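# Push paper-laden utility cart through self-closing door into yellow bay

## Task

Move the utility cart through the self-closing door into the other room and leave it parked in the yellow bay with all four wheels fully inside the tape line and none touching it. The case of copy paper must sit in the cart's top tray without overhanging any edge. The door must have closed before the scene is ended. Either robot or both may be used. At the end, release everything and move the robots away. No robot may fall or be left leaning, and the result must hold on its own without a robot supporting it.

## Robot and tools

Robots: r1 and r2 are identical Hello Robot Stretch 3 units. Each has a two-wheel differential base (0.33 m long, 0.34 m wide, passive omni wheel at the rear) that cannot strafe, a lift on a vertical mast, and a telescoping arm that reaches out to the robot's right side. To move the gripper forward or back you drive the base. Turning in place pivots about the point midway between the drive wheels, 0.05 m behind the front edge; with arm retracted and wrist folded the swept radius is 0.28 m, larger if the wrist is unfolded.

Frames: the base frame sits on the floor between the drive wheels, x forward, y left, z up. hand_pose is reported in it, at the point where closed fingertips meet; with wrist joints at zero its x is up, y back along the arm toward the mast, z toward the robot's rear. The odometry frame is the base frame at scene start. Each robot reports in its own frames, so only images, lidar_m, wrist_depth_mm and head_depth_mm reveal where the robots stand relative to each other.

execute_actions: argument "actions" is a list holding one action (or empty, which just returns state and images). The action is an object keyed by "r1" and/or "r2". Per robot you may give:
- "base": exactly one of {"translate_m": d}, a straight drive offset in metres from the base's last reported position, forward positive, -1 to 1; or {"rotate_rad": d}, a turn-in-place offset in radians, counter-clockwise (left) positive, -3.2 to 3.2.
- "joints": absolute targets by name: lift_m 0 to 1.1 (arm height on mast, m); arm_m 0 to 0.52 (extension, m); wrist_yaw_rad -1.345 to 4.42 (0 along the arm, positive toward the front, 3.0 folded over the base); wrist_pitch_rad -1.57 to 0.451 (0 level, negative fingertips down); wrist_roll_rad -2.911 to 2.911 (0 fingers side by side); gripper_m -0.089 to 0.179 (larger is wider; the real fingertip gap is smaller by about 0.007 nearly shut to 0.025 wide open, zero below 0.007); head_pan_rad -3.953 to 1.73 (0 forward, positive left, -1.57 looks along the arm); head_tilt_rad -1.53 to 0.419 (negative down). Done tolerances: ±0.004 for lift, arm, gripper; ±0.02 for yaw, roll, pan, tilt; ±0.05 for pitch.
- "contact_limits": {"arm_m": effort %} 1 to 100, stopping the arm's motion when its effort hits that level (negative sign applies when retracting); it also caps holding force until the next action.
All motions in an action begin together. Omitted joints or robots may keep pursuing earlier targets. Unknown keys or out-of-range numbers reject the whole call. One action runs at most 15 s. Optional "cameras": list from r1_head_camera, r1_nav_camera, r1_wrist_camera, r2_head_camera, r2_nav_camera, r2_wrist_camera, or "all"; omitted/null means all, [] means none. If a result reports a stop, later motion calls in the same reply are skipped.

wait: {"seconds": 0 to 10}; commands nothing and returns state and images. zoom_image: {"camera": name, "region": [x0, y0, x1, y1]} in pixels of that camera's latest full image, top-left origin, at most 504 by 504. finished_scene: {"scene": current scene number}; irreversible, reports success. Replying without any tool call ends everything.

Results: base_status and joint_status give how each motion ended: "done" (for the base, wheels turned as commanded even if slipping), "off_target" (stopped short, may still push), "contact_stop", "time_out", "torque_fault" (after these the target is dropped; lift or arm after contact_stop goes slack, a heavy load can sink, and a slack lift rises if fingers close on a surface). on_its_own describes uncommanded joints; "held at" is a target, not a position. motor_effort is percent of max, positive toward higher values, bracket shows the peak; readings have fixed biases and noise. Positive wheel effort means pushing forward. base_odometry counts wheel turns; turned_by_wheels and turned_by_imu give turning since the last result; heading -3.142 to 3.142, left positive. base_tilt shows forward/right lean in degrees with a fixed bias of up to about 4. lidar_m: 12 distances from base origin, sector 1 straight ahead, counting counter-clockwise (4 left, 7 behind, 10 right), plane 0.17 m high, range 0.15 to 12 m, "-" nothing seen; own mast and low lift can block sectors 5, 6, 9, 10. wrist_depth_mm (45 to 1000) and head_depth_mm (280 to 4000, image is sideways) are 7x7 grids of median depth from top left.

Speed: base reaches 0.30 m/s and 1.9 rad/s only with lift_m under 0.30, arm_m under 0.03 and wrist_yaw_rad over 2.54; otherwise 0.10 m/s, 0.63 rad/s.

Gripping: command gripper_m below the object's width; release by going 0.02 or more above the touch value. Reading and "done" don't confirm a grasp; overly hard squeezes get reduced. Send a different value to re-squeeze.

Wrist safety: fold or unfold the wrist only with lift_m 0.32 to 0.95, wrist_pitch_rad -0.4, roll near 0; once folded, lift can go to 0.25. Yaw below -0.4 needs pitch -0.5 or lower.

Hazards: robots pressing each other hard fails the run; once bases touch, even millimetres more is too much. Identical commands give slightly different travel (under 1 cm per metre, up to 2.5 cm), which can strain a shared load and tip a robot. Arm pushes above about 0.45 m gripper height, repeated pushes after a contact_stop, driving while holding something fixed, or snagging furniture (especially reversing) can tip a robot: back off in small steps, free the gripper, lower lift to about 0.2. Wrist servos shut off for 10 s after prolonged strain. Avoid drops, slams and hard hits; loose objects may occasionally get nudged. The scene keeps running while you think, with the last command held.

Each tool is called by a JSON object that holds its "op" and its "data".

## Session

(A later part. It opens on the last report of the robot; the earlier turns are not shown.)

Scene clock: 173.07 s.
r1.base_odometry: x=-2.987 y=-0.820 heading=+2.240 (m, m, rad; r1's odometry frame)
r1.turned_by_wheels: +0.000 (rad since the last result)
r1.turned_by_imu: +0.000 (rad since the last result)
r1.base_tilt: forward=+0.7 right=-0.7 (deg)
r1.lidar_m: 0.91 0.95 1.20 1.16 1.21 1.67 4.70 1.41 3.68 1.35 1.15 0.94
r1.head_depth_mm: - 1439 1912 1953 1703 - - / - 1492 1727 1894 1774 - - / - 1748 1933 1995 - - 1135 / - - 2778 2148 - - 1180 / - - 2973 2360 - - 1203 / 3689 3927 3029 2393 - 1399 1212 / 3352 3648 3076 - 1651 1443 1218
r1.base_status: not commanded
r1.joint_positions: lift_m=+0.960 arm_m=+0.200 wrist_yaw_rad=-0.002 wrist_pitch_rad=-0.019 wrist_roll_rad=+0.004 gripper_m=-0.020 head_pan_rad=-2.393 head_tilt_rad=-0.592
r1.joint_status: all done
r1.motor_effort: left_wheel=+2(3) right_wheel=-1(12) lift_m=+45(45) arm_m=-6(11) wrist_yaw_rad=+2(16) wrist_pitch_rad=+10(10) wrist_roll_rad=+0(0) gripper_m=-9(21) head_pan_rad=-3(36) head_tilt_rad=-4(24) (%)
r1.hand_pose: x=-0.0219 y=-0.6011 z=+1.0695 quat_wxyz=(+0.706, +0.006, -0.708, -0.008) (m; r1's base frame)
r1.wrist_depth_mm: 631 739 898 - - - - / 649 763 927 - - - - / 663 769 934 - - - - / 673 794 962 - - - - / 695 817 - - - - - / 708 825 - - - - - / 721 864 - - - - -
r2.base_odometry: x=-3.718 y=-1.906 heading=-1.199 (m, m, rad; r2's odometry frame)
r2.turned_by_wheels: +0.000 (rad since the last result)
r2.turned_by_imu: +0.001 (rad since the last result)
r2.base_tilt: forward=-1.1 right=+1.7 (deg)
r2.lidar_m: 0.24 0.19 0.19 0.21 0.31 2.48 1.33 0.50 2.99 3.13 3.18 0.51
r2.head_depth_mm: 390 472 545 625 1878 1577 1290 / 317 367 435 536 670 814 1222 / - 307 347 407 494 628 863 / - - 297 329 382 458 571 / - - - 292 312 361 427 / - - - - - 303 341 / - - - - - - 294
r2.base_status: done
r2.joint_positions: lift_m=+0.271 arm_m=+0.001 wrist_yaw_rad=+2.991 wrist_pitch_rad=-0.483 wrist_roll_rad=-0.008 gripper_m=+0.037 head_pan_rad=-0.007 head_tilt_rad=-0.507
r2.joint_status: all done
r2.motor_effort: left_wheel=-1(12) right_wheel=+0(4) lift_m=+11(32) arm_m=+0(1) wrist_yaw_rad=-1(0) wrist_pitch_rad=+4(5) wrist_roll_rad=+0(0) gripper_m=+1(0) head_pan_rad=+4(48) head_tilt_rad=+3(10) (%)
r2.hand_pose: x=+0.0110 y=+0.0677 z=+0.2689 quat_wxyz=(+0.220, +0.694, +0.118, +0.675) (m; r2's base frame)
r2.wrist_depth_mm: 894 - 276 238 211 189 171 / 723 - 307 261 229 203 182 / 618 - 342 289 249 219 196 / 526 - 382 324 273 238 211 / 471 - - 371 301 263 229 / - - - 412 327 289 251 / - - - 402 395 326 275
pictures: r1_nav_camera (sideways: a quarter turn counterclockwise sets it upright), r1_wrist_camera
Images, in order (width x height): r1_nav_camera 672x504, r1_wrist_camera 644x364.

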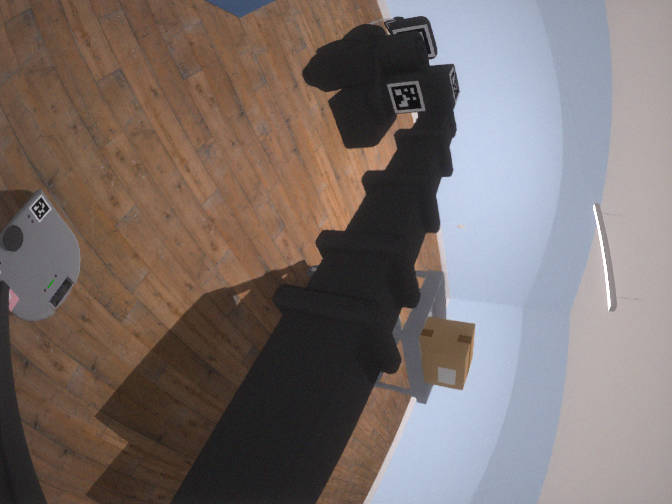

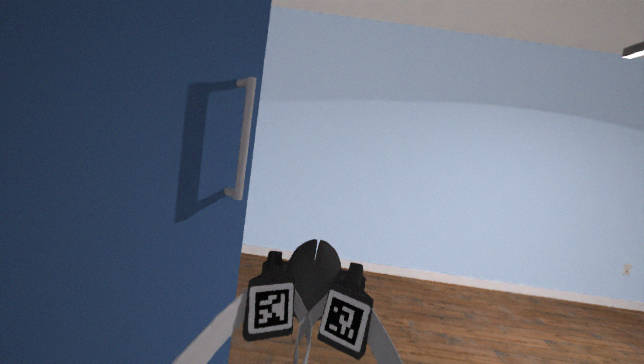

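{"op": "execute_actions", "data": {"actions": [{"r1":{"base":{"translate_m":-0.008},"joints":{"gripper_m":0.08,"lift_m":1.0}},"r2":{"joints":{"lift_m":0.31}}}], "cameras": []}}

{"op": "execute_actions", "data": {"actions": [{"r2":{"base":{"translate_m":0.4}}}], "cameras": []}}

{"op": "execute_actions", "data": {"actions": [{"r1":{"joints":{"arm_m":0.445},"contact_limits":{"arm_m":15}}}], "cameras": ["r1_wrist_camera"]}}

{"op": "execute_actions", "data": {"actions": [{"r1":{"joints":{"gripper_m":-0.04}}}], "cameras": []}}

{"op": "execute_actions", "data": {"actions": [{"r1":{"joints":{"arm_m":0.38}}}], "cameras": []}}

{"op": "execute_actions", "data": {"actions": [{"r1":{"joints":{"arm_m":0.31}}}], "cameras": []}}

{"op": "execute_actions", "data": {"actions": [{"r1":{"joints":{"arm_m":0.25}}}], "cameras": ["r1_wrist_camera"]}}

Scene clock: 186.10 s.
r1.base_odometry: x=-2.982 y=-0.826 heading=+2.240 (m, m, rad; r1's odometry frame)
r1.turned_by_wheels: +0.000 (rad since the last result)
r1.turned_by_imu: -0.001 (rad since the last result)
r1.base_tilt: forward=+0.7 right=-0.7 (deg)
r1.lidar_m: 0.92 0.95 1.20 1.16 1.21 1.67 4.66 1.40 3.69 1.41 1.17 0.95
r1.head_depth_mm: - 1444 1909 2016 - - - / - 1485 1728 1997 - - 1151 / - 1748 1863 - - - 1195 / - - 2935 - - 1340 1202 / - - 3175 - - 1388 1210 / 3677 3875 3352 - 1638 1423 1216 / 3402 3622 3430 - 1704 1437 1221
r1.base_status: done
r1.joint_positions: lift_m=+1.000 arm_m=+0.200 wrist_yaw_rad=-0.002 wrist_pitch_rad=-0.019 wrist_roll_rad=+0.004 gripper_m=+0.080 head_pan_rad=-2.393 head_tilt_rad=-0.593
r1.joint_status: all done
r1.motor_effort: left_wheel=+2(5) right_wheel=-1(6) lift_m=+44(47) arm_m=-6(6) wrist_yaw_rad=+1(2) wrist_pitch_rad=+10(10) wrist_roll_rad=+0(0) gripper_m=+0(80) head_pan_rad=-3(3) head_tilt_rad=-4(3) (%)
r1.hand_pose: x=-0.0219 y=-0.6011 z=+1.1095 quat_wxyz=(+0.706, +0.006, -0.708, -0.008) (m; r1's base frame)
r1.wrist_depth_mm: 660 787 941 - - - - / 678 797 987 - - - - / 695 822 - - - - - / 699 840 - - - - - / 713 872 - - - - - / 736 841 - - - - - / 750 950 - - - - -
r2.base_odometry: x=-3.718 y=-1.906 heading=-1.199 (m, m, rad; r2's odometry frame)
r2.turned_by_wheels: +0.000 (rad since the last result)
r2.turned_by_imu: +0.016 (rad since the last result)
r2.base_tilt: forward=-1.0 right=+1.8 (deg)
r2.lidar_m: 0.22 0.17 0.17 0.18 0.26 2.46 1.18 0.49 3.03 3.12 3.19 0.50
r2.head_depth_mm: 384 466 546 627 1823 1577 1297 / 309 353 422 526 667 814 1228 / - 295 327 385 469 602 847 / - - 287 310 355 425 531 / - - - - 297 329 388 / - - - - - 289 312 / - - - - - - -
r2.base_status: not commanded
r2.joint_positions: lift_m=+0.309 arm_m=+0.001 wrist_yaw_rad=+2.992 wrist_pitch_rad=-0.485 wrist_roll_rad=-0.008 gripper_m=+0.037 head_pan_rad=-0.006 head_tilt_rad=-0.501
r2.joint_status: all done
r2.motor_effort: left_wheel=+1(1) right_wheel=+0(0) lift_m=+35(37) arm_m=+0(0) wrist_yaw_rad=-1(0) wrist_pitch_rad=+5(5) wrist_roll_rad=+0(0) gripper_m=+0(0) head_pan_rad=+1(4) head_tilt_rad=-1(0) (%)
r2.hand_pose: x=+0.0110 y=+0.0675 z=+0.3072 quat_wxyz=(+0.221, +0.694, +0.119, +0.675) (m; r2's base frame)
r2.wrist_depth_mm: 341 - 241 212 190 171 157 / 399 - 268 232 206 185 168 / 628 - 302 258 225 200 180 / 560 - 339 290 249 219 195 / 497 509 - 343 272 242 212 / - - - 372 300 270 233 / - - - 424 375 299 257
pictures: none
No camera images: the call's "cameras" was empty. Leave "cameras" out to get every camera's image.

Scene clock: 191.40 s.
r1.base_odometry: x=-2.982 y=-0.826 heading=+2.240 (m, m, rad; r1's odometry frame)
r1.turned_by_wheels: +0.000 (rad since the last result)
r1.turned_by_imu: -0.001 (rad since the last result)
r1.base_tilt: forward=+0.7 right=-0.7 (deg)
r1.lidar_m: 0.92 0.95 1.20 1.16 1.21 1.66 4.68 1.40 3.71 0.89 0.89 0.95
r1.head_depth_mm: - 1451 1905 2003 - - - / - 1486 1731 2018 - - 1147 / - 1730 1863 - - - 1189 / - - 2935 - - 1347 1204 / - - 3161 - - 1383 1207 / 3696 3922 3317 - 1642 1421 1211 / 3347 3651 3406 - 1701 1432 1216
r1.base_status: not commanded
r1.joint_positions: lift_m=+1.000 arm_m=+0.200 wrist_yaw_rad=-0.002 wrist_pitch_rad=-0.019 wrist_roll_rad=+0.004 gripper_m=+0.080 head_pan_rad=-2.393 head_tilt_rad=-0.593
r1.joint_status: not commanded
r1.motor_effort: left_wheel=+2(2) right_wheel=-1(1) lift_m=+44(44) arm_m=-6(6) wrist_yaw_rad=+2(1) wrist_pitch_rad=+10(10) wrist_roll_rad=+0(0) gripper_m=+0(0) head_pan_rad=-3(4) head_tilt_rad=-3(3) (%)
r1.hand_pose: x=-0.0219 y=-0.6011 z=+1.1095 quat_wxyz=(+0.706, +0.006, -0.708, -0.008) (m; r1's base frame)
r1.wrist_depth_mm: 387 404 422 444 - - - / 393 411 430 446 - - - / 399 418 440 456 - - - / 404 425 447 468 - - - / 413 434 460 477 - - - / 421 440 472 488 - - - / 430 456 475 505 - - -
r2.base_odometry: x=-3.573 y=-2.279 heading=-1.199 (m, m, rad; r2's odometry frame)
r2.turned_by_wheels: +0.000 (rad since the last result)
r2.turned_by_imu: +0.001 (rad since the last result)
r2.base_tilt: forward=-1.1 right=+1.7 (deg)
r2.lidar_m: - - 0.15 0.18 4.16 2.87 1.00 0.85 3.30 3.09 0.21 0.15
r2.head_depth_mm: - - - - - - - / - - - - - - - / - - - - - - - / - - - - - - - / - - - - - - - / - - - - - - - / - - - - - - -
r2.base_status: done
r2.joint_positions: lift_m=+0.309 arm_m=+0.001 wrist_yaw_rad=+2.992 wrist_pitch_rad=-0.485 wrist_roll_rad=-0.008 gripper_m=+0.037 head_pan_rad=-0.006 head_tilt_rad=-0.501
r2.joint_status: not commanded
r2.motor_effort: left_wheel=+9(40) right_wheel=+1(3) lift_m=+34(35) arm_m=+0(0) wrist_yaw_rad=+0(1) wrist_pitch_rad=+5(5) wrist_roll_rad=+0(0) gripper_m=+0(0) head_pan_rad=+4(3) head_tilt_rad=+0(1) (%)
r2.hand_pose: x=+0.0110 y=+0.0675 z=+0.3072 quat_wxyz=(+0.221, +0.694, +0.119, +0.675) (m; r2's base frame)
r2.wrist_depth_mm: - - 449 230 155 117 94 / 806 - 512 246 162 121 97 / 673 - 605 262 169 125 99 / 571 - 593 293 178 129 102 / 502 512 - 348 180 134 105 / - - - 310 181 140 109 / - - - 316 228 146 112
pictures: none
No camera images: the call's "cameras" was empty. Leave "cameras" out to get every camera's image.

Scene clock: 194.43 s.
r1.base_odometry: x=-2.982 y=-0.826 heading=+2.240 (m, m, rad; r1's odometry frame)
r1.turned_by_wheels: +0.000 (rad since the last result)
r1.turned_by_imu: -0.001 (rad since the last result)
r1.base_tilt: forward=+0.7 right=-0.7 (deg)
r1.lidar_m: 0.92 0.95 1.20 1.16 1.21 1.67 4.69 1.40 3.68 0.89 0.89 0.95
r1.head_depth_mm: - 1446 1906 1998 - - - / - 1482 1736 2021 - - 1151 / - 1750 1861 - - - 1193 / - - 2930 - - 1342 1198 / - - 3133 - - 1386 1209 / 3670 3903 3298 - 1633 1430 1212 / 3380 3649 - - 1734 1436 1220
r1.base_status: not commanded
r1.joint_positions: lift_m=+1.000 arm_m=+0.445 wrist_yaw_rad=-0.002 wrist_pitch_rad=-0.019 wrist_roll_rad=+0.004 gripper_m=+0.080 head_pan_rad=-2.393 head_tilt_rad=-0.593
r1.joint_status: all done
r1.motor_effort: left_wheel=+2(2) right_wheel=-1(1) lift_m=+44(45) arm_m=+6(7) wrist_yaw_rad=+1(2) wrist_pitch_rad=+10(10) wrist_roll_rad=+0(0) gripper_m=+0(0) head_pan_rad=-3(4) head_tilt_rad=-3(3) (%)
r1.contact_limits: arm_m 15 (drawing in: default 28, maximum 46; extending or still: default 39, maximum 64)
r1.hand_pose: x=-0.0219 y=-0.8453 z=+1.1095 quat_wxyz=(+0.706, +0.006, -0.708, -0.008) (m; r1's base frame)
r1.wrist_depth_mm: 186 192 202 147 223 - - / 189 197 205 152 229 - - / 192 199 210 151 - - - / 195 204 213 158 - - - / 199 207 218 156 - - - / 202 210 226 165 - - - / 206 217 228 164 - - -
r2.base_odometry: x=-3.573 y=-2.279 heading=-1.199 (m, m, rad; r2's odometry frame)
r2.turned_by_wheels: +0.000 (rad since the last result)
r2.turned_by_imu: +0.001 (rad since the last result)
r2.base_tilt: forward=-1.2 right=+1.7 (deg)
r2.lidar_m: - - 0.15 0.18 4.18 2.88 1.00 0.85 3.31 3.10 0.21 0.15
r2.head_depth_mm: - - - - - - - / - - - - - - - / - - - - - - - / - - - - - - - / - - - - - - - / - - - - - - - / - - - - - - -
r2.base_status: not commanded
r2.joint_positions: lift_m=+0.309 arm_m=+0.001 wrist_yaw_rad=+2.992 wrist_pitch_rad=-0.485 wrist_roll_rad=-0.008 gripper_m=+0.037 head_pan_rad=-0.006 head_tilt_rad=-0.501
r2.joint_status: not commanded
r2.motor_effort: left_wheel=+9(9) right_wheel=+0(0) lift_m=+35(35) arm_m=+0(0) wrist_yaw_rad=+0(1) wrist_pitch_rad=+5(5) wrist_roll_rad=+0(0) gripper_m=+0(1) head_pan_rad=+3(4) head_tilt_rad=+1(0) (%)
r2.hand_pose: x=+0.0110 y=+0.0675 z=+0.3072 quat_wxyz=(+0.221, +0.694, +0.119, +0.675) (m; r2's base frame)
r2.wrist_depth_mm: - - 440 229 155 117 94 / 823 - 506 247 162 121 97 / 675 - 596 265 170 125 99 / 584 - 605 292 178 130 102 / 497 517 - 351 180 135 105 / - - - 307 181 140 109 / - - - 314 229 146 112
pictures: r1_wrist_camera
Images, in order (width x height): r1_wrist_camera 644x364.

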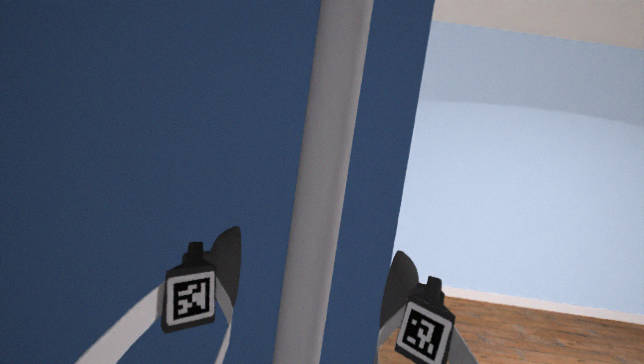

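Scene clock: 196.13 s.
r1.base_odometry: x=-2.982 y=-0.826 heading=+2.240 (m, m, rad; r1's odometry frame)
r1.turned_by_wheels: +0.000 (rad since the last result)
r1.turned_by_imu: +0.000 (rad since the last result)
r1.base_tilt: forward=+0.6 right=-0.7 (deg)
r1.lidar_m: 0.92 0.95 1.20 1.16 1.20 1.67 4.71 1.40 3.69 0.89 0.89 0.95
r1.head_depth_mm: - 1440 1918 1999 - - - / - 1484 1728 2024 - - 1149 / - 1751 1872 - - - 1193 / - - 2958 - - 1345 1197 / - - 3118 - - 1380 1210 / 3705 3868 3361 - 1641 1430 1215 / 3393 3661 - - 1729 1440 1224
r1.base_status: not commanded
r1.joint_positions: lift_m=+1.000 arm_m=+0.445 wrist_yaw_rad=+0.003 wrist_pitch_rad=-0.020 wrist_roll_rad=+0.004 gripper_m=-0.039 head_pan_rad=-2.393 head_tilt_rad=-0.593
r1.joint_status: all done
r1.motor_effort: left_wheel=+4(3) right_wheel=-4(5) lift_m=+44(45) arm_m=+6(6) wrist_yaw_rad=-2(3) wrist_pitch_rad=+10(11) wrist_roll_rad=+0(0) gripper_m=-27(100) head_pan_rad=-2(3) head_tilt_rad=-3(3) (%)
r1.hand_pose: x=-0.0207 y=-0.8453 z=+1.1093 quat_wxyz=(+0.706, +0.008, -0.708, -0.006) (m; r1's base frame)
r1.wrist_depth_mm: 186 194 202 151 223 - - / 190 197 207 149 229 - - / 193 201 210 154 234 - - / 196 204 214 156 - - - / 200 208 217 157 - - - / 204 212 220 155 - - - / 207 215 229 159 - - -
r2.base_odometry: x=-3.573 y=-2.279 heading=-1.199 (m, m, rad; r2's odometry frame)
r2.turned_by_wheels: +0.000 (rad since the last result)
r2.turned_by_imu: +0.000 (rad since the last result)
r2.base_tilt: forward=-1.0 right=+1.7 (deg)
r2.lidar_m: - - 0.15 0.18 4.17 2.87 1.00 0.86 3.29 3.09 0.21 0.15
r2.head_depth_mm: - - - - - - - / - - - - - - - / - - - - - - - / - - - - - - - / - - - - - - - / - - - - - - - / - - - - - - -
r2.base_status: not commanded
r2.joint_positions: lift_m=+0.309 arm_m=+0.001 wrist_yaw_rad=+2.992 wrist_pitch_rad=-0.485 wrist_roll_rad=-0.008 gripper_m=+0.037 head_pan_rad=-0.006 head_tilt_rad=-0.501
r2.joint_status: not commanded
r2.motor_effort: left_wheel=+11(11) right_wheel=+0(0) lift_m=+35(35) arm_m=+0(0) wrist_yaw_rad=+1(1) wrist_pitch_rad=+5(5) wrist_roll_rad=+0(0) gripper_m=+0(0) head_pan_rad=+4(3) head_tilt_rad=+0(1) (%)
r2.hand_pose: x=+0.0110 y=+0.0675 z=+0.3072 quat_wxyz=(+0.221, +0.694, +0.119, +0.675) (m; r2's base frame)
r2.wrist_depth_mm: - - 448 230 155 117 94 / 822 - 504 245 162 121 97 / 679 - 596 264 169 125 99 / 577 - 600 291 177 129 102 / 499 514 - 350 180 134 105 / - - - 308 180 140 109 / - - - 313 227 146 112
pictures: none
No camera images: the call's "cameras" was empty. Leave "cameras" out to get every camera's image.

Scene clock: 197.77 s.
r1.base_odometry: x=-2.982 y=-0.826 heading=+2.240 (m, m, rad; r1's odometry frame)
r1.turned_by_wheels: +0.000 (rad since the last result)
r1.turned_by_imu: -0.001 (rad since the last result)
r1.base_tilt: forward=+0.7 right=-0.7 (deg)
r1.lidar_m: 0.92 0.95 1.20 1.16 1.21 1.66 4.72 1.40 3.68 0.84 0.84 0.95
r1.head_depth_mm: - 1445 1910 2020 - - - / - 1487 1732 2034 - - 1148 / - 1748 1860 - - - 1198 / - - 2938 - - 1339 1202 / - - 3102 - - 1387 1205 / 3674 3856 3339 - 1632 1418 1209 / 3385 3647 - - 1748 1439 1215
r1.base_status: not commanded
r1.joint_positions: lift_m=+1.000 arm_m=+0.381 wrist_yaw_rad=-0.010 wrist_pitch_rad=-0.019 wrist_roll_rad=+0.004 gripper_m=-0.032 head_pan_rad=-2.393 head_tilt_rad=-0.593
r1.joint_status: all done
r1.on_its_own: gripper_m is held at -0.034, not at your -0.040, by its stall guard, which is still easing
r1.motor_effort: left_wheel=+0(3) right_wheel=+4(5) lift_m=+44(44) arm_m=-9(13) wrist_yaw_rad=+8(9) wrist_pitch_rad=+10(11) wrist_roll_rad=+0(0) gripper_m=-24(27) head_pan_rad=-3(2) head_tilt_rad=-4(2) (%)
r1.hand_pose: x=-0.0239 y=-0.7814 z=+1.1094 quat_wxyz=(+0.706, +0.004, -0.708, -0.010) (m; r1's base frame)
r1.wrist_depth_mm: 195 200 208 212 223 - - / 197 204 211 152 227 - - / 201 207 214 158 231 - - / 204 210 219 157 237 - - / 208 215 222 156 - - - / 211 218 224 157 - - - / 216 221 233 160 - - -
r2.base_odometry: x=-3.573 y=-2.279 heading=-1.199 (m, m, rad; r2's odometry frame)
r2.turned_by_wheels: +0.000 (rad since the last result)
r2.turned_by_imu: +0.000 (rad since the last result)
r2.base_tilt: forward=-1.1 right=+1.8 (deg)
r2.lidar_m: - - 0.15 0.23 4.16 2.87 1.00 0.85 3.29 3.09 0.21 0.15
r2.head_depth_mm: - - - - - - - / - - - - - - - / - - - - - - - / - - - - - - - / - - - - - - - / - - - - - - - / - - - - - - -
r2.base_status: not commanded
r2.joint_positions: lift_m=+0.309 arm_m=+0.001 wrist_yaw_rad=+2.992 wrist_pitch_rad=-0.485 wrist_roll_rad=-0.008 gripper_m=+0.037 head_pan_rad=-0.006 head_tilt_rad=-0.501
r2.joint_status: not commanded
r2.motor_effort: left_wheel=+0(11) right_wheel=+0(0) lift_m=+35(35) arm_m=+0(0) wrist_yaw_rad=+1(1) wrist_pitch_rad=+5(5) wrist_roll_rad=+0(0) gripper_m=-1(0) head_pan_rad=+4(4) head_tilt_rad=+0(1) (%)
r2.hand_pose: x=+0.0110 y=+0.0675 z=+0.3072 quat_wxyz=(+0.221, +0.694, +0.119, +0.675) (m; r2's base frame)
r2.wrist_depth_mm: - - 653 288 182 134 106 / 806 - 757 303 190 138 108 / 664 - 713 324 197 142 111 / 587 - 632 354 205 146 113 / 497 517 - 427 204 150 116 / - - - 361 202 156 119 / - - - 361 258 161 122
pictures: none
No camera images: the call's "cameras" was empty. Leave "cameras" out to get every camera's image.

Scene clock: 200.67 s.
r1.base_odometry: x=-2.982 y=-0.826 heading=+2.240 (m, m, rad; r1's odometry frame)
r1.turned_by_wheels: +0.000 (rad since the last result)
r1.turned_by_imu: +0.000 (rad since the last result)
r1.base_tilt: forward=+0.7 right=-0.7 (deg)
r1.lidar_m: 0.92 0.95 1.21 1.16 1.21 1.67 4.70 1.40 3.69 0.89 0.89 0.95
r1.head_depth_mm: - 1450 1911 2013 - - - / - 1480 1741 2026 - - 1156 / - 1757 1862 - - - 1191 / - - 2937 - - 1345 1201 / - - 3154 - - 1382 1207 / 3705 3921 3394 - 1636 1423 1211 / 3350 3616 3456 - 1687 1437 1217
r1.base_status: not commanded
r1.joint_positions: lift_m=+1.000 arm_m=+0.310 wrist_yaw_rad=-0.003 wrist_pitch_rad=-0.019 wrist_roll_rad=+0.004 gripper_m=-0.030 head_pan_rad=-2.393 head_tilt_rad=-0.593
r1.joint_status: all done
r1.on_its_own: gripper_m is held at -0.030, not at your -0.040, by its stall guard, which is not easing now
r1.motor_effort: left_wheel=+2(0) right_wheel=-1(4) lift_m=+45(44) arm_m=-5(12) wrist_yaw_rad=+3(7) wrist_pitch_rad=+10(11) wrist_roll_rad=+0(0) gripper_m=-14(24) head_pan_rad=-3(4) head_tilt_rad=-3(3) (%)
r1.hand_pose: x=-0.0221 y=-0.7111 z=+1.1094 quat_wxyz=(+0.706, +0.006, -0.708, -0.008) (m; r1's base frame)
r1.wrist_depth_mm: 298 311 328 340 - - - / 303 316 333 344 - - - / 308 321 340 351 - - - / 314 327 344 360 - - - / 319 333 353 373 - - - / 327 342 358 - - - - / 333 347 369 389 - - -
r2.base_odometry: x=-3.573 y=-2.279 heading=-1.199 (m, m, rad; r2's odometry frame)
r2.turned_by_wheels: +0.000 (rad since the last result)
r2.turned_by_imu: +0.005 (rad since the last result)
r2.base_tilt: forward=-1.1 right=+1.7 (deg)
r2.lidar_m: - - 0.15 0.18 4.12 2.87 0.91 0.85 3.30 3.09 0.21 0.15
r2.head_depth_mm: - - - - - - - / - - - - - - - / - - - - - - - / - - - - - - - / - - - - - - - / - - - - - - - / - - - - - - -
r2.base_status: not commanded
r2.joint_positions: lift_m=+0.309 arm_m=+0.001 wrist_yaw_rad=+2.992 wrist_pitch_rad=-0.485 wrist_roll_rad=-0.008 gripper_m=+0.037 head_pan_rad=-0.006 head_tilt_rad=-0.501
r2.joint_status: not commanded
r2.motor_effort: left_wheel=+9(55) right_wheel=+0(4) lift_m=+35(35) arm_m=+0(0) wrist_yaw_rad=-1(0) wrist_pitch_rad=+5(5) wrist_roll_rad=+0(0) gripper_m=+0(0) head_pan_rad=+3(4) head_tilt_rad=+1(1) (%)
r2.hand_pose: x=+0.0110 y=+0.0675 z=+0.3072 quat_wxyz=(+0.221, +0.694, +0.119, +0.675) (m; r2's base frame)
r2.wrist_depth_mm: - - 451 230 155 117 94 / 812 - 512 245 162 121 97 / 688 - 594 266 170 125 100 / 581 - 597 292 178 130 102 / 503 511 - 348 180 134 105 / - - - 309 182 140 108 / - - - 316 228 146 112
pictures: none
No camera images: the call's "cameras" was empty. Leave "cameras" out to get every camera's image.

Scene clock: 202.27 s.
r1.base_odometry: x=-2.982 y=-0.826 heading=+2.240 (m, m, rad; r1's odometry frame)
r1.turned_by_wheels: +0.000 (rad since the last result)
r1.turned_by_imu: +0.000 (rad since the last result)
r1.base_tilt: forward=+0.7 right=-0.7 (deg)
r1.lidar_m: 0.92 0.95 1.20 1.16 1.21 1.67 4.73 1.40 3.70 0.89 0.89 0.95
r1.head_depth_mm: - 1439 1900 2015 - - - / - 1481 1732 2012 - - 1153 / - 1751 1864 - - - 1193 / - - 2949 - - 1342 1199 / - - 3282 - - 1391 1208 / 3686 3810 3301 - 1643 1422 1213 / 3355 3606 3444 - 1694 1438 1223
r1.base_status: not commanded
r1.joint_positions: lift_m=+1.000 arm_m=+0.250 wrist_yaw_rad=-0.002 wrist_pitch_rad=-0.019 wrist_roll_rad=+0.004 gripper_m=-0.030 head_pan_rad=-2.393 head_tilt_rad=-0.593
r1.joint_status: all done
r1.on_its_own: gripper_m is held at -0.030, not at your -0.040, by its stall guard, which is not easing now
r1.motor_effort: left_wheel=+2(2) right_wheel=-1(1) lift_m=+44(44) arm_m=-6(6) wrist_yaw_rad=+2(2) wrist_pitch_rad=+11(10) wrist_roll_rad=+0(0) gripper_m=-13(13) head_pan_rad=-3(2) head_tilt_rad=-3(3) (%)
r1.hand_pose: x=-0.0221 y=-0.6511 z=+1.1094 quat_wxyz=(+0.706, +0.006, -0.708, -0.008) (m; r1's base frame)
r1.wrist_depth_mm: 349 364 381 399 - - - / 353 369 387 401 - - - / 360 377 396 410 - - - / 367 383 407 418 - - - / 370 391 411 431 - - - / 377 397 416 - - - - / 385 406 429 455 - - -
r2.base_odometry: x=-3.573 y=-2.279 heading=-1.199 (m, m, rad; r2's odometry frame)
r2.turned_by_wheels: +0.000 (rad since the last result)
r2.turned_by_imu: +0.000 (rad since the last result)
r2.base_tilt: forward=-1.2 right=+1.8 (deg)
r2.lidar_m: - - 0.15 0.18 4.18 2.87 0.91 0.86 3.29 3.09 0.21 0.15
r2.head_depth_mm: - - - - - - - / - - - - - - - / - - - - - - - / - - - - - - - / - - - - - - - / - - - - - - - / - - - - - - -
r2.base_status: not commanded
r2.joint_positions: lift_m=+0.309 arm_m=+0.001 wrist_yaw_rad=+2.992 wrist_pitch_rad=-0.485 wrist_roll_rad=-0.008 gripper_m=+0.037 head_pan_rad=-0.006 head_tilt_rad=-0.501
r2.joint_status: not commanded
r2.motor_effort: left_wheel=+9(9) right_wheel=+0(0) lift_m=+35(34) arm_m=+0(0) wrist_yaw_rad=+0(1) wrist_pitch_rad=+5(5) wrist_roll_rad=+0(1) gripper_m=+0(0) head_pan_rad=+4(3) head_tilt_rad=+1(1) (%)
r2.hand_pose: x=+0.0110 y=+0.0675 z=+0.3072 quat_wxyz=(+0.221, +0.694, +0.119, +0.675) (m; r2's base frame)
r2.wrist_depth_mm: - - 450 230 155 117 94 / 823 - 511 247 162 122 97 / 670 - 597 264 170 126 99 / 585 - 599 291 178 130 102 / 500 513 - 351 181 135 105 / - - - 308 181 140 109 / - - - 315 229 146 112
pictures: r1_wrist_camera
Images, in order (width x height): r1_wrist_camera 644x364.

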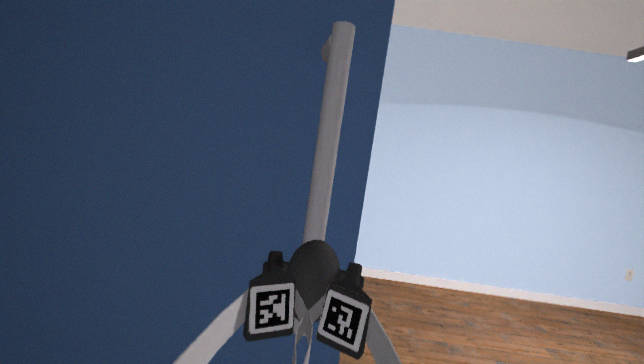

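Deeper this time.

{"op": "execute_actions", "data": {"actions": [{"r1":{"joints":{"gripper_m":0.08,"arm_m":0.3}}}], "cameras": []}}

{"op": "execute_actions", "data": {"actions": [{"r1":{"joints":{"arm_m":0.475},"contact_limits":{"arm_m":15}}}], "cameras": []}}

{"op": "execute_actions", "data": {"actions": [{"r1":{"joints":{"gripper_m":-0.04}}}], "cameras": []}}

{"op": "execute_actions", "data": {"actions": [{"r1":{"joints":{"arm_m":0.26}}}], "cameras": ["r1_wrist_camera"]}}

Scene clock: 208.90 s.
r1.base_odometry: x=-2.982 y=-0.826 heading=+2.240 (m, m, rad; r1's odometry frame)
r1.turned_by_wheels: +0.000 (rad since the last result)
r1.turned_by_imu: -0.001 (rad since the last result)
r1.base_tilt: forward=+0.7 right=-0.7 (deg)
r1.lidar_m: 0.92 0.96 1.20 1.16 1.21 1.67 4.72 1.40 3.68 0.89 0.89 0.95
r1.head_depth_mm: - 1450 1898 2015 - - - / - 1483 1731 2023 - - 1149 / - 1758 1860 - - - 1194 / - - 2945 - - 1343 1200 / - - 3151 - - 1389 1215 / 3644 3912 3387 - 1640 1428 1212 / 3391 3611 3452 - 1702 1438 1226
r1.base_status: not commanded
r1.joint_positions: lift_m=+1.000 arm_m=+0.300 wrist_yaw_rad=-0.002 wrist_pitch_rad=-0.019 wrist_roll_rad=+0.004 gripper_m=+0.080 head_pan_rad=-2.393 head_tilt_rad=-0.593
r1.joint_status: all done
r1.motor_effort: left_wheel=+2(2) right_wheel=-1(1) lift_m=+44(44) arm_m=+6(8) wrist_yaw_rad=+2(2) wrist_pitch_rad=+10(10) wrist_roll_rad=+0(0) gripper_m=+0(81) head_pan_rad=-3(2) head_tilt_rad=-3(4) (%)
r1.hand_pose: x=-0.0221 y=-0.7003 z=+1.1094 quat_wxyz=(+0.706, +0.006, -0.708, -0.008) (m; r1's base frame)
r1.wrist_depth_mm: 306 321 337 349 - - - / 312 326 345 357 - - - / 319 332 348 364 - - - / 323 337 355 371 - - - / 329 345 366 377 - - - / 335 348 377 392 - - - / 341 360 381 398 - - -
r2.base_odometry: x=-3.573 y=-2.279 heading=-1.199 (m, m, rad; r2's odometry frame)
r2.turned_by_wheels: +0.000 (rad since the last result)
r2.turned_by_imu: +0.001 (rad since the last result)
r2.base_tilt: forward=-1.1 right=+1.8 (deg)
r2.lidar_m: - - 0.15 0.18 4.14 2.87 0.91 0.85 3.30 3.08 0.21 0.15
r2.head_depth_mm: - - - - - - - / - - - - - - - / - - - - - - - / - - - - - - - / - - - - - - - / - - - - - - - / - - - - - - -
r2.base_status: not commanded
r2.joint_positions: lift_m=+0.309 arm_m=+0.001 wrist_yaw_rad=+2.992 wrist_pitch_rad=-0.485 wrist_roll_rad=-0.008 gripper_m=+0.037 head_pan_rad=-0.006 head_tilt_rad=-0.501
r2.joint_status: not commanded
r2.motor_effort: left_wheel=+10(10) right_wheel=+0(0) lift_m=+35(35) arm_m=+0(0) wrist_yaw_rad=+0(0) wrist_pitch_rad=+5(5) wrist_roll_rad=+0(0) gripper_m=+0(0) head_pan_rad=+3(3) head_tilt_rad=+0(0) (%)
r2.hand_pose: x=+0.0110 y=+0.0675 z=+0.3072 quat_wxyz=(+0.221, +0.694, +0.119, +0.675) (m; r2's base frame)
r2.wrist_depth_mm: - - 446 229 155 117 95 / 813 - 507 245 162 121 97 / 683 - 606 264 170 125 99 / 583 - 607 293 179 130 102 / 507 511 - 346 180 135 105 / - - - 311 180 140 109 / - - - 315 229 146 112
pictures: none
No camera images: the call's "cameras" was empty. Leave "cameras" out to get every camera's image.

Scene clock: 211.43 s.
r1.base_odometry: x=-2.982 y=-0.826 heading=+2.240 (m, m, rad; r1's odometry frame)
r1.turned_by_wheels: +0.000 (rad since the last result)
r1.turned_by_imu: -0.001 (rad since the last result)
r1.base_tilt: forward=+0.7 right=-0.6 (deg)
r1.lidar_m: 0.92 0.95 1.20 1.16 1.21 1.67 4.68 1.40 3.68 0.89 0.89 0.95
r1.head_depth_mm: - 1446 1904 2007 - - - / - 1478 1730 2006 - - 1157 / - 1749 1864 - - - 1192 / - - 2934 - - 1341 1201 / - - 3131 - - 1384 1210 / 3684 3918 3342 - 1638 1423 1214 / 3417 3656 - - 1737 1443 1219
r1.base_status: not commanded
r1.joint_positions: lift_m=+1.000 arm_m=+0.475 wrist_yaw_rad=-0.002 wrist_pitch_rad=-0.019 wrist_roll_rad=+0.004 gripper_m=+0.080 head_pan_rad=-2.393 head_tilt_rad=-0.593
r1.joint_status: all done
r1.motor_effort: left_wheel=+2(2) right_wheel=-1(1) lift_m=+44(44) arm_m=+6(7) wrist_yaw_rad=+2(1) wrist_pitch_rad=+11(10) wrist_roll_rad=+0(0) gripper_m=+0(0) head_pan_rad=-3(3) head_tilt_rad=-4(3) (%)
r1.contact_limits: arm_m 15 (drawing in: default 28, maximum 46; extending or still: default 39, maximum 64)
r1.hand_pose: x=-0.0219 y=-0.8753 z=+1.1094 quat_wxyz=(+0.706, +0.006, -0.708, -0.008) (m; r1's base frame)
r1.wrist_depth_mm: 163 169 178 119 197 - - / 166 173 181 122 202 - - / 169 176 185 123 207 - - / 172 179 188 126 - - - / 176 183 193 128 - - - / 178 185 199 130 - - - / 181 191 199 133 - - -
r2.base_odometry: x=-3.573 y=-2.279 heading=-1.199 (m, m, rad; r2's odometry frame)
r2.turned_by_wheels: +0.000 (rad since the last result)
r2.turned_by_imu: +0.000 (rad since the last result)
r2.base_tilt: forward=-1.1 right=+1.8 (deg)
r2.lidar_m: - - 0.15 0.18 4.16 2.87 0.91 0.85 3.29 3.09 0.21 0.15
r2.head_depth_mm: - - - - - - - / - - - - - - - / - - - - - - - / - - - - - - - / - - - - - - - / - - - - - - - / - - - - - - -
r2.base_status: not commanded
r2.joint_positions: lift_m=+0.309 arm_m=+0.001 wrist_yaw_rad=+2.992 wrist_pitch_rad=-0.485 wrist_roll_rad=-0.008 gripper_m=+0.037 head_pan_rad=-0.006 head_tilt_rad=-0.501
r2.joint_status: not commanded
r2.motor_effort: left_wheel=+9(9) right_wheel=+0(0) lift_m=+35(35) arm_m=+0(0) wrist_yaw_rad=+1(1) wrist_pitch_rad=+4(5) wrist_roll_rad=+0(0) gripper_m=+0(0) head_pan_rad=+4(3) head_tilt_rad=+0(0) (%)
r2.hand_pose: x=+0.0110 y=+0.0675 z=+0.3072 quat_wxyz=(+0.221, +0.694, +0.119, +0.675) (m; r2's base frame)
r2.wrist_depth_mm: - - 443 230 155 117 94 / 806 - 510 245 162 121 97 / 677 - 594 266 169 125 99 / 578 - 611 292 178 130 102 / 498 515 - 347 181 135 105 / - - - 310 181 140 108 / - - - 316 229 146 112
pictures: none
No camera images: the call's "cameras" was empty. Leave "cameras" out to get every camera's image.

Scene clock: 213.13 s.
r1.base_odometry: x=-2.982 y=-0.826 heading=+2.240 (m, m, rad; r1's odometry frame)
r1.turned_by_wheels: +0.000 (rad since the last result)
r1.turned_by_imu: +0.000 (rad since the last result)
r1.base_tilt: forward=+0.7 right=-0.7 (deg)
r1.lidar_m: 0.92 0.96 1.20 1.16 1.21 1.67 4.72 1.40 3.70 0.89 0.89 0.95
r1.head_depth_mm: - 1439 1902 2000 - - - / - 1485 1733 2022 - - 1149 / - 1751 1854 - - - 1189 / - - 2946 - - 1339 1199 / - - 3134 - - 1382 1204 / 3625 3930 3348 - 1635 1425 1214 / 3379 3611 - - 1748 1438 1224
r1.base_status: not commanded
r1.joint_positions: lift_m=+1.000 arm_m=+0.475 wrist_yaw_rad=+0.004 wrist_pitch_rad=-0.019 wrist_roll_rad=+0.004 gripper_m=-0.039 head_pan_rad=-2.393 head_tilt_rad=-0.593
r1.joint_status: all done
r1.motor_effort: left_wheel=+3(4) right_wheel=-3(6) lift_m=+44(44) arm_m=+2(6) wrist_yaw_rad=-3(4) wrist_pitch_rad=+10(10) wrist_roll_rad=+0(0) gripper_m=-26(99) head_pan_rad=-4(2) head_tilt_rad=-4(3) (%)
r1.hand_pose: x=-0.0205 y=-0.8756 z=+1.1095 quat_wxyz=(+0.706, +0.008, -0.708, -0.006) (m; r1's base frame)
r1.wrist_depth_mm: 160 166 173 115 191 - - / 163 168 177 115 195 - - / 165 172 180 118 199 - - / 168 174 184 120 204 - - / 172 178 187 122 - - - / 174 182 188 122 - - - / 178 184 197 125 - - -
r2.base_odometry: x=-3.573 y=-2.279 heading=-1.199 (m, m, rad; r2's odometry frame)
r2.turned_by_wheels: +0.000 (rad since the last result)
r2.turned_by_imu: +0.000 (rad since the last result)
r2.base_tilt: forward=-1.1 right=+1.7 (deg)
r2.lidar_m: - - 0.15 0.19 4.18 2.88 0.91 0.85 3.31 3.09 0.21 0.15
r2.head_depth_mm: - - - - - - - / - - - - - - - / - - - - - - - / - - - - - - - / - - - - - - - / - - - - - - - / - - - - - - -
r2.base_status: not commanded
r2.joint_positions: lift_m=+0.309 arm_m=+0.001 wrist_yaw_rad=+2.992 wrist_pitch_rad=-0.485 wrist_roll_rad=-0.008 gripper_m=+0.037 head_pan_rad=-0.006 head_tilt_rad=-0.501
r2.joint_status: not commanded
r2.motor_effort: left_wheel=+1(10) right_wheel=+0(0) lift_m=+35(35) arm_m=+0(1) wrist_yaw_rad=-1(0) wrist_pitch_rad=+4(5) wrist_roll_rad=-1(0) gripper_m=+0(0) head_pan_rad=+4(3) head_tilt_rad=+1(1) (%)
r2.hand_pose: x=+0.0110 y=+0.0675 z=+0.3072 quat_wxyz=(+0.221, +0.694, +0.119, +0.675) (m; r2's base frame)
r2.wrist_depth_mm: - - 457 234 157 118 95 / 811 - 524 250 163 122 98 / 681 - 619 268 172 126 100 / 579 - 601 297 180 131 103 / 500 516 - 354 182 136 106 / - - - 313 183 141 110 / - - - 320 231 147 113
pictures: none
No camera images: the call's "cameras" was empty. Leave "cameras" out to get every camera's image.

Scene clock: 215.97 s.
r1.base_odometry: x=-2.982 y=-0.826 heading=+2.240 (m, m, rad; r1's odometry frame)
r1.turned_by_wheels: +0.000 (rad since the last result)
r1.turned_by_imu: -0.001 (rad since the last result)
r1.base_tilt: forward=+0.7 right=-0.7 (deg)
r1.lidar_m: 0.92 0.95 1.20 1.16 1.21 1.67 4.69 1.40 3.69 0.70 0.73 0.95
r1.head_depth_mm: - 1449 1917 2015 - - - / - 1492 1728 2021 - - 1152 / - 1743 1870 - - - 1190 / - - 2922 - - 1343 1201 / - - 3123 - - 1390 1212 / 3677 3897 3192 - - 1438 1213 / 3358 3646 3395 - 1743 1429 1190
r1.base_status: not commanded
r1.joint_positions: lift_m=+1.000 arm_m=+0.261 wrist_yaw_rad=-0.014 wrist_pitch_rad=-0.021 wrist_roll_rad=+0.004 gripper_m=-0.026 head_pan_rad=-2.393 head_tilt_rad=-0.593
r1.joint_status: all done
r1.on_its_own: gripper_m is held at -0.027, not at your -0.040, by its stall guard, which is still easing
r1.motor_effort: left_wheel=-1(2) right_wheel=+6(10) lift_m=+44(44) arm_m=-9(13) wrist_yaw_rad=+12(16) wrist_pitch_rad=+11(12) wrist_roll_rad=+0(0) gripper_m=-21(26) head_pan_rad=-4(2) head_tilt_rad=-2(3) (%)
r1.hand_pose: x=-0.0252 y=-0.6613 z=+1.1090 quat_wxyz=(+0.706, +0.002, -0.708, -0.013) (m; r1's base frame)
r1.wrist_depth_mm: 189 188 186 118 183 - - / 192 191 189 117 186 - - / 194 193 192 120 189 - - / 197 197 195 121 191 - - / 201 199 198 124 195 - - / 204 203 201 124 198 - - / 208 206 206 125 - - -
r2.base_odometry: x=-3.573 y=-2.279 heading=-1.199 (m, m, rad; r2's odometry frame)
r2.turned_by_wheels: +0.000 (rad since the last result)
r2.turned_by_imu: +0.000 (rad since the last result)
r2.base_tilt: forward=-1.2 right=+1.7 (deg)
r2.lidar_m: - 0.15 0.19 0.44 4.19 2.87 0.91 0.85 3.31 3.08 0.21 0.15
r2.head_depth_mm: - - - - - - - / - - - - - - - / - - - - - - - / - - - - - - - / - - - - - - - / - - - - - - - / - - - - - - -
r2.base_status: not commanded
r2.joint_positions: lift_m=+0.309 arm_m=+0.001 wrist_yaw_rad=+2.992 wrist_pitch_rad=-0.485 wrist_roll_rad=-0.008 gripper_m=+0.037 head_pan_rad=-0.006 head_tilt_rad=-0.501
r2.joint_status: not commanded
r2.motor_effort: left_wheel=+1(2) right_wheel=+1(0) lift_m=+35(35) arm_m=+0(0) wrist_yaw_rad=-1(0) wrist_pitch_rad=+5(5) wrist_roll_rad=-1(0) gripper_m=+0(0) head_pan_rad=+4(3) head_tilt_rad=+0(1) (%)
r2.hand_pose: x=+0.0110 y=+0.0675 z=+0.3072 quat_wxyz=(+0.221, +0.694, +0.119, +0.675) (m; r2's base frame)
r2.wrist_depth_mm: - - - 538 278 186 140 / 798 - 957 557 282 189 142 / 685 - 762 579 287 190 143 / 579 - 646 607 293 192 144 / 499 511 - 565 279 195 146 / - - - 483 264 197 147 / - - - 441 338 201 149
pictures: r1_wrist_camera
Images, in order (width x height): r1_wrist_camera 644x364.

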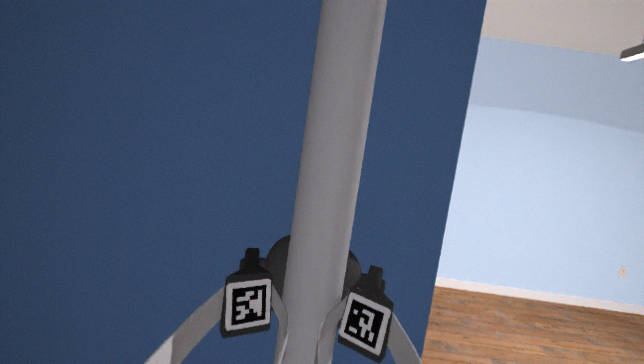

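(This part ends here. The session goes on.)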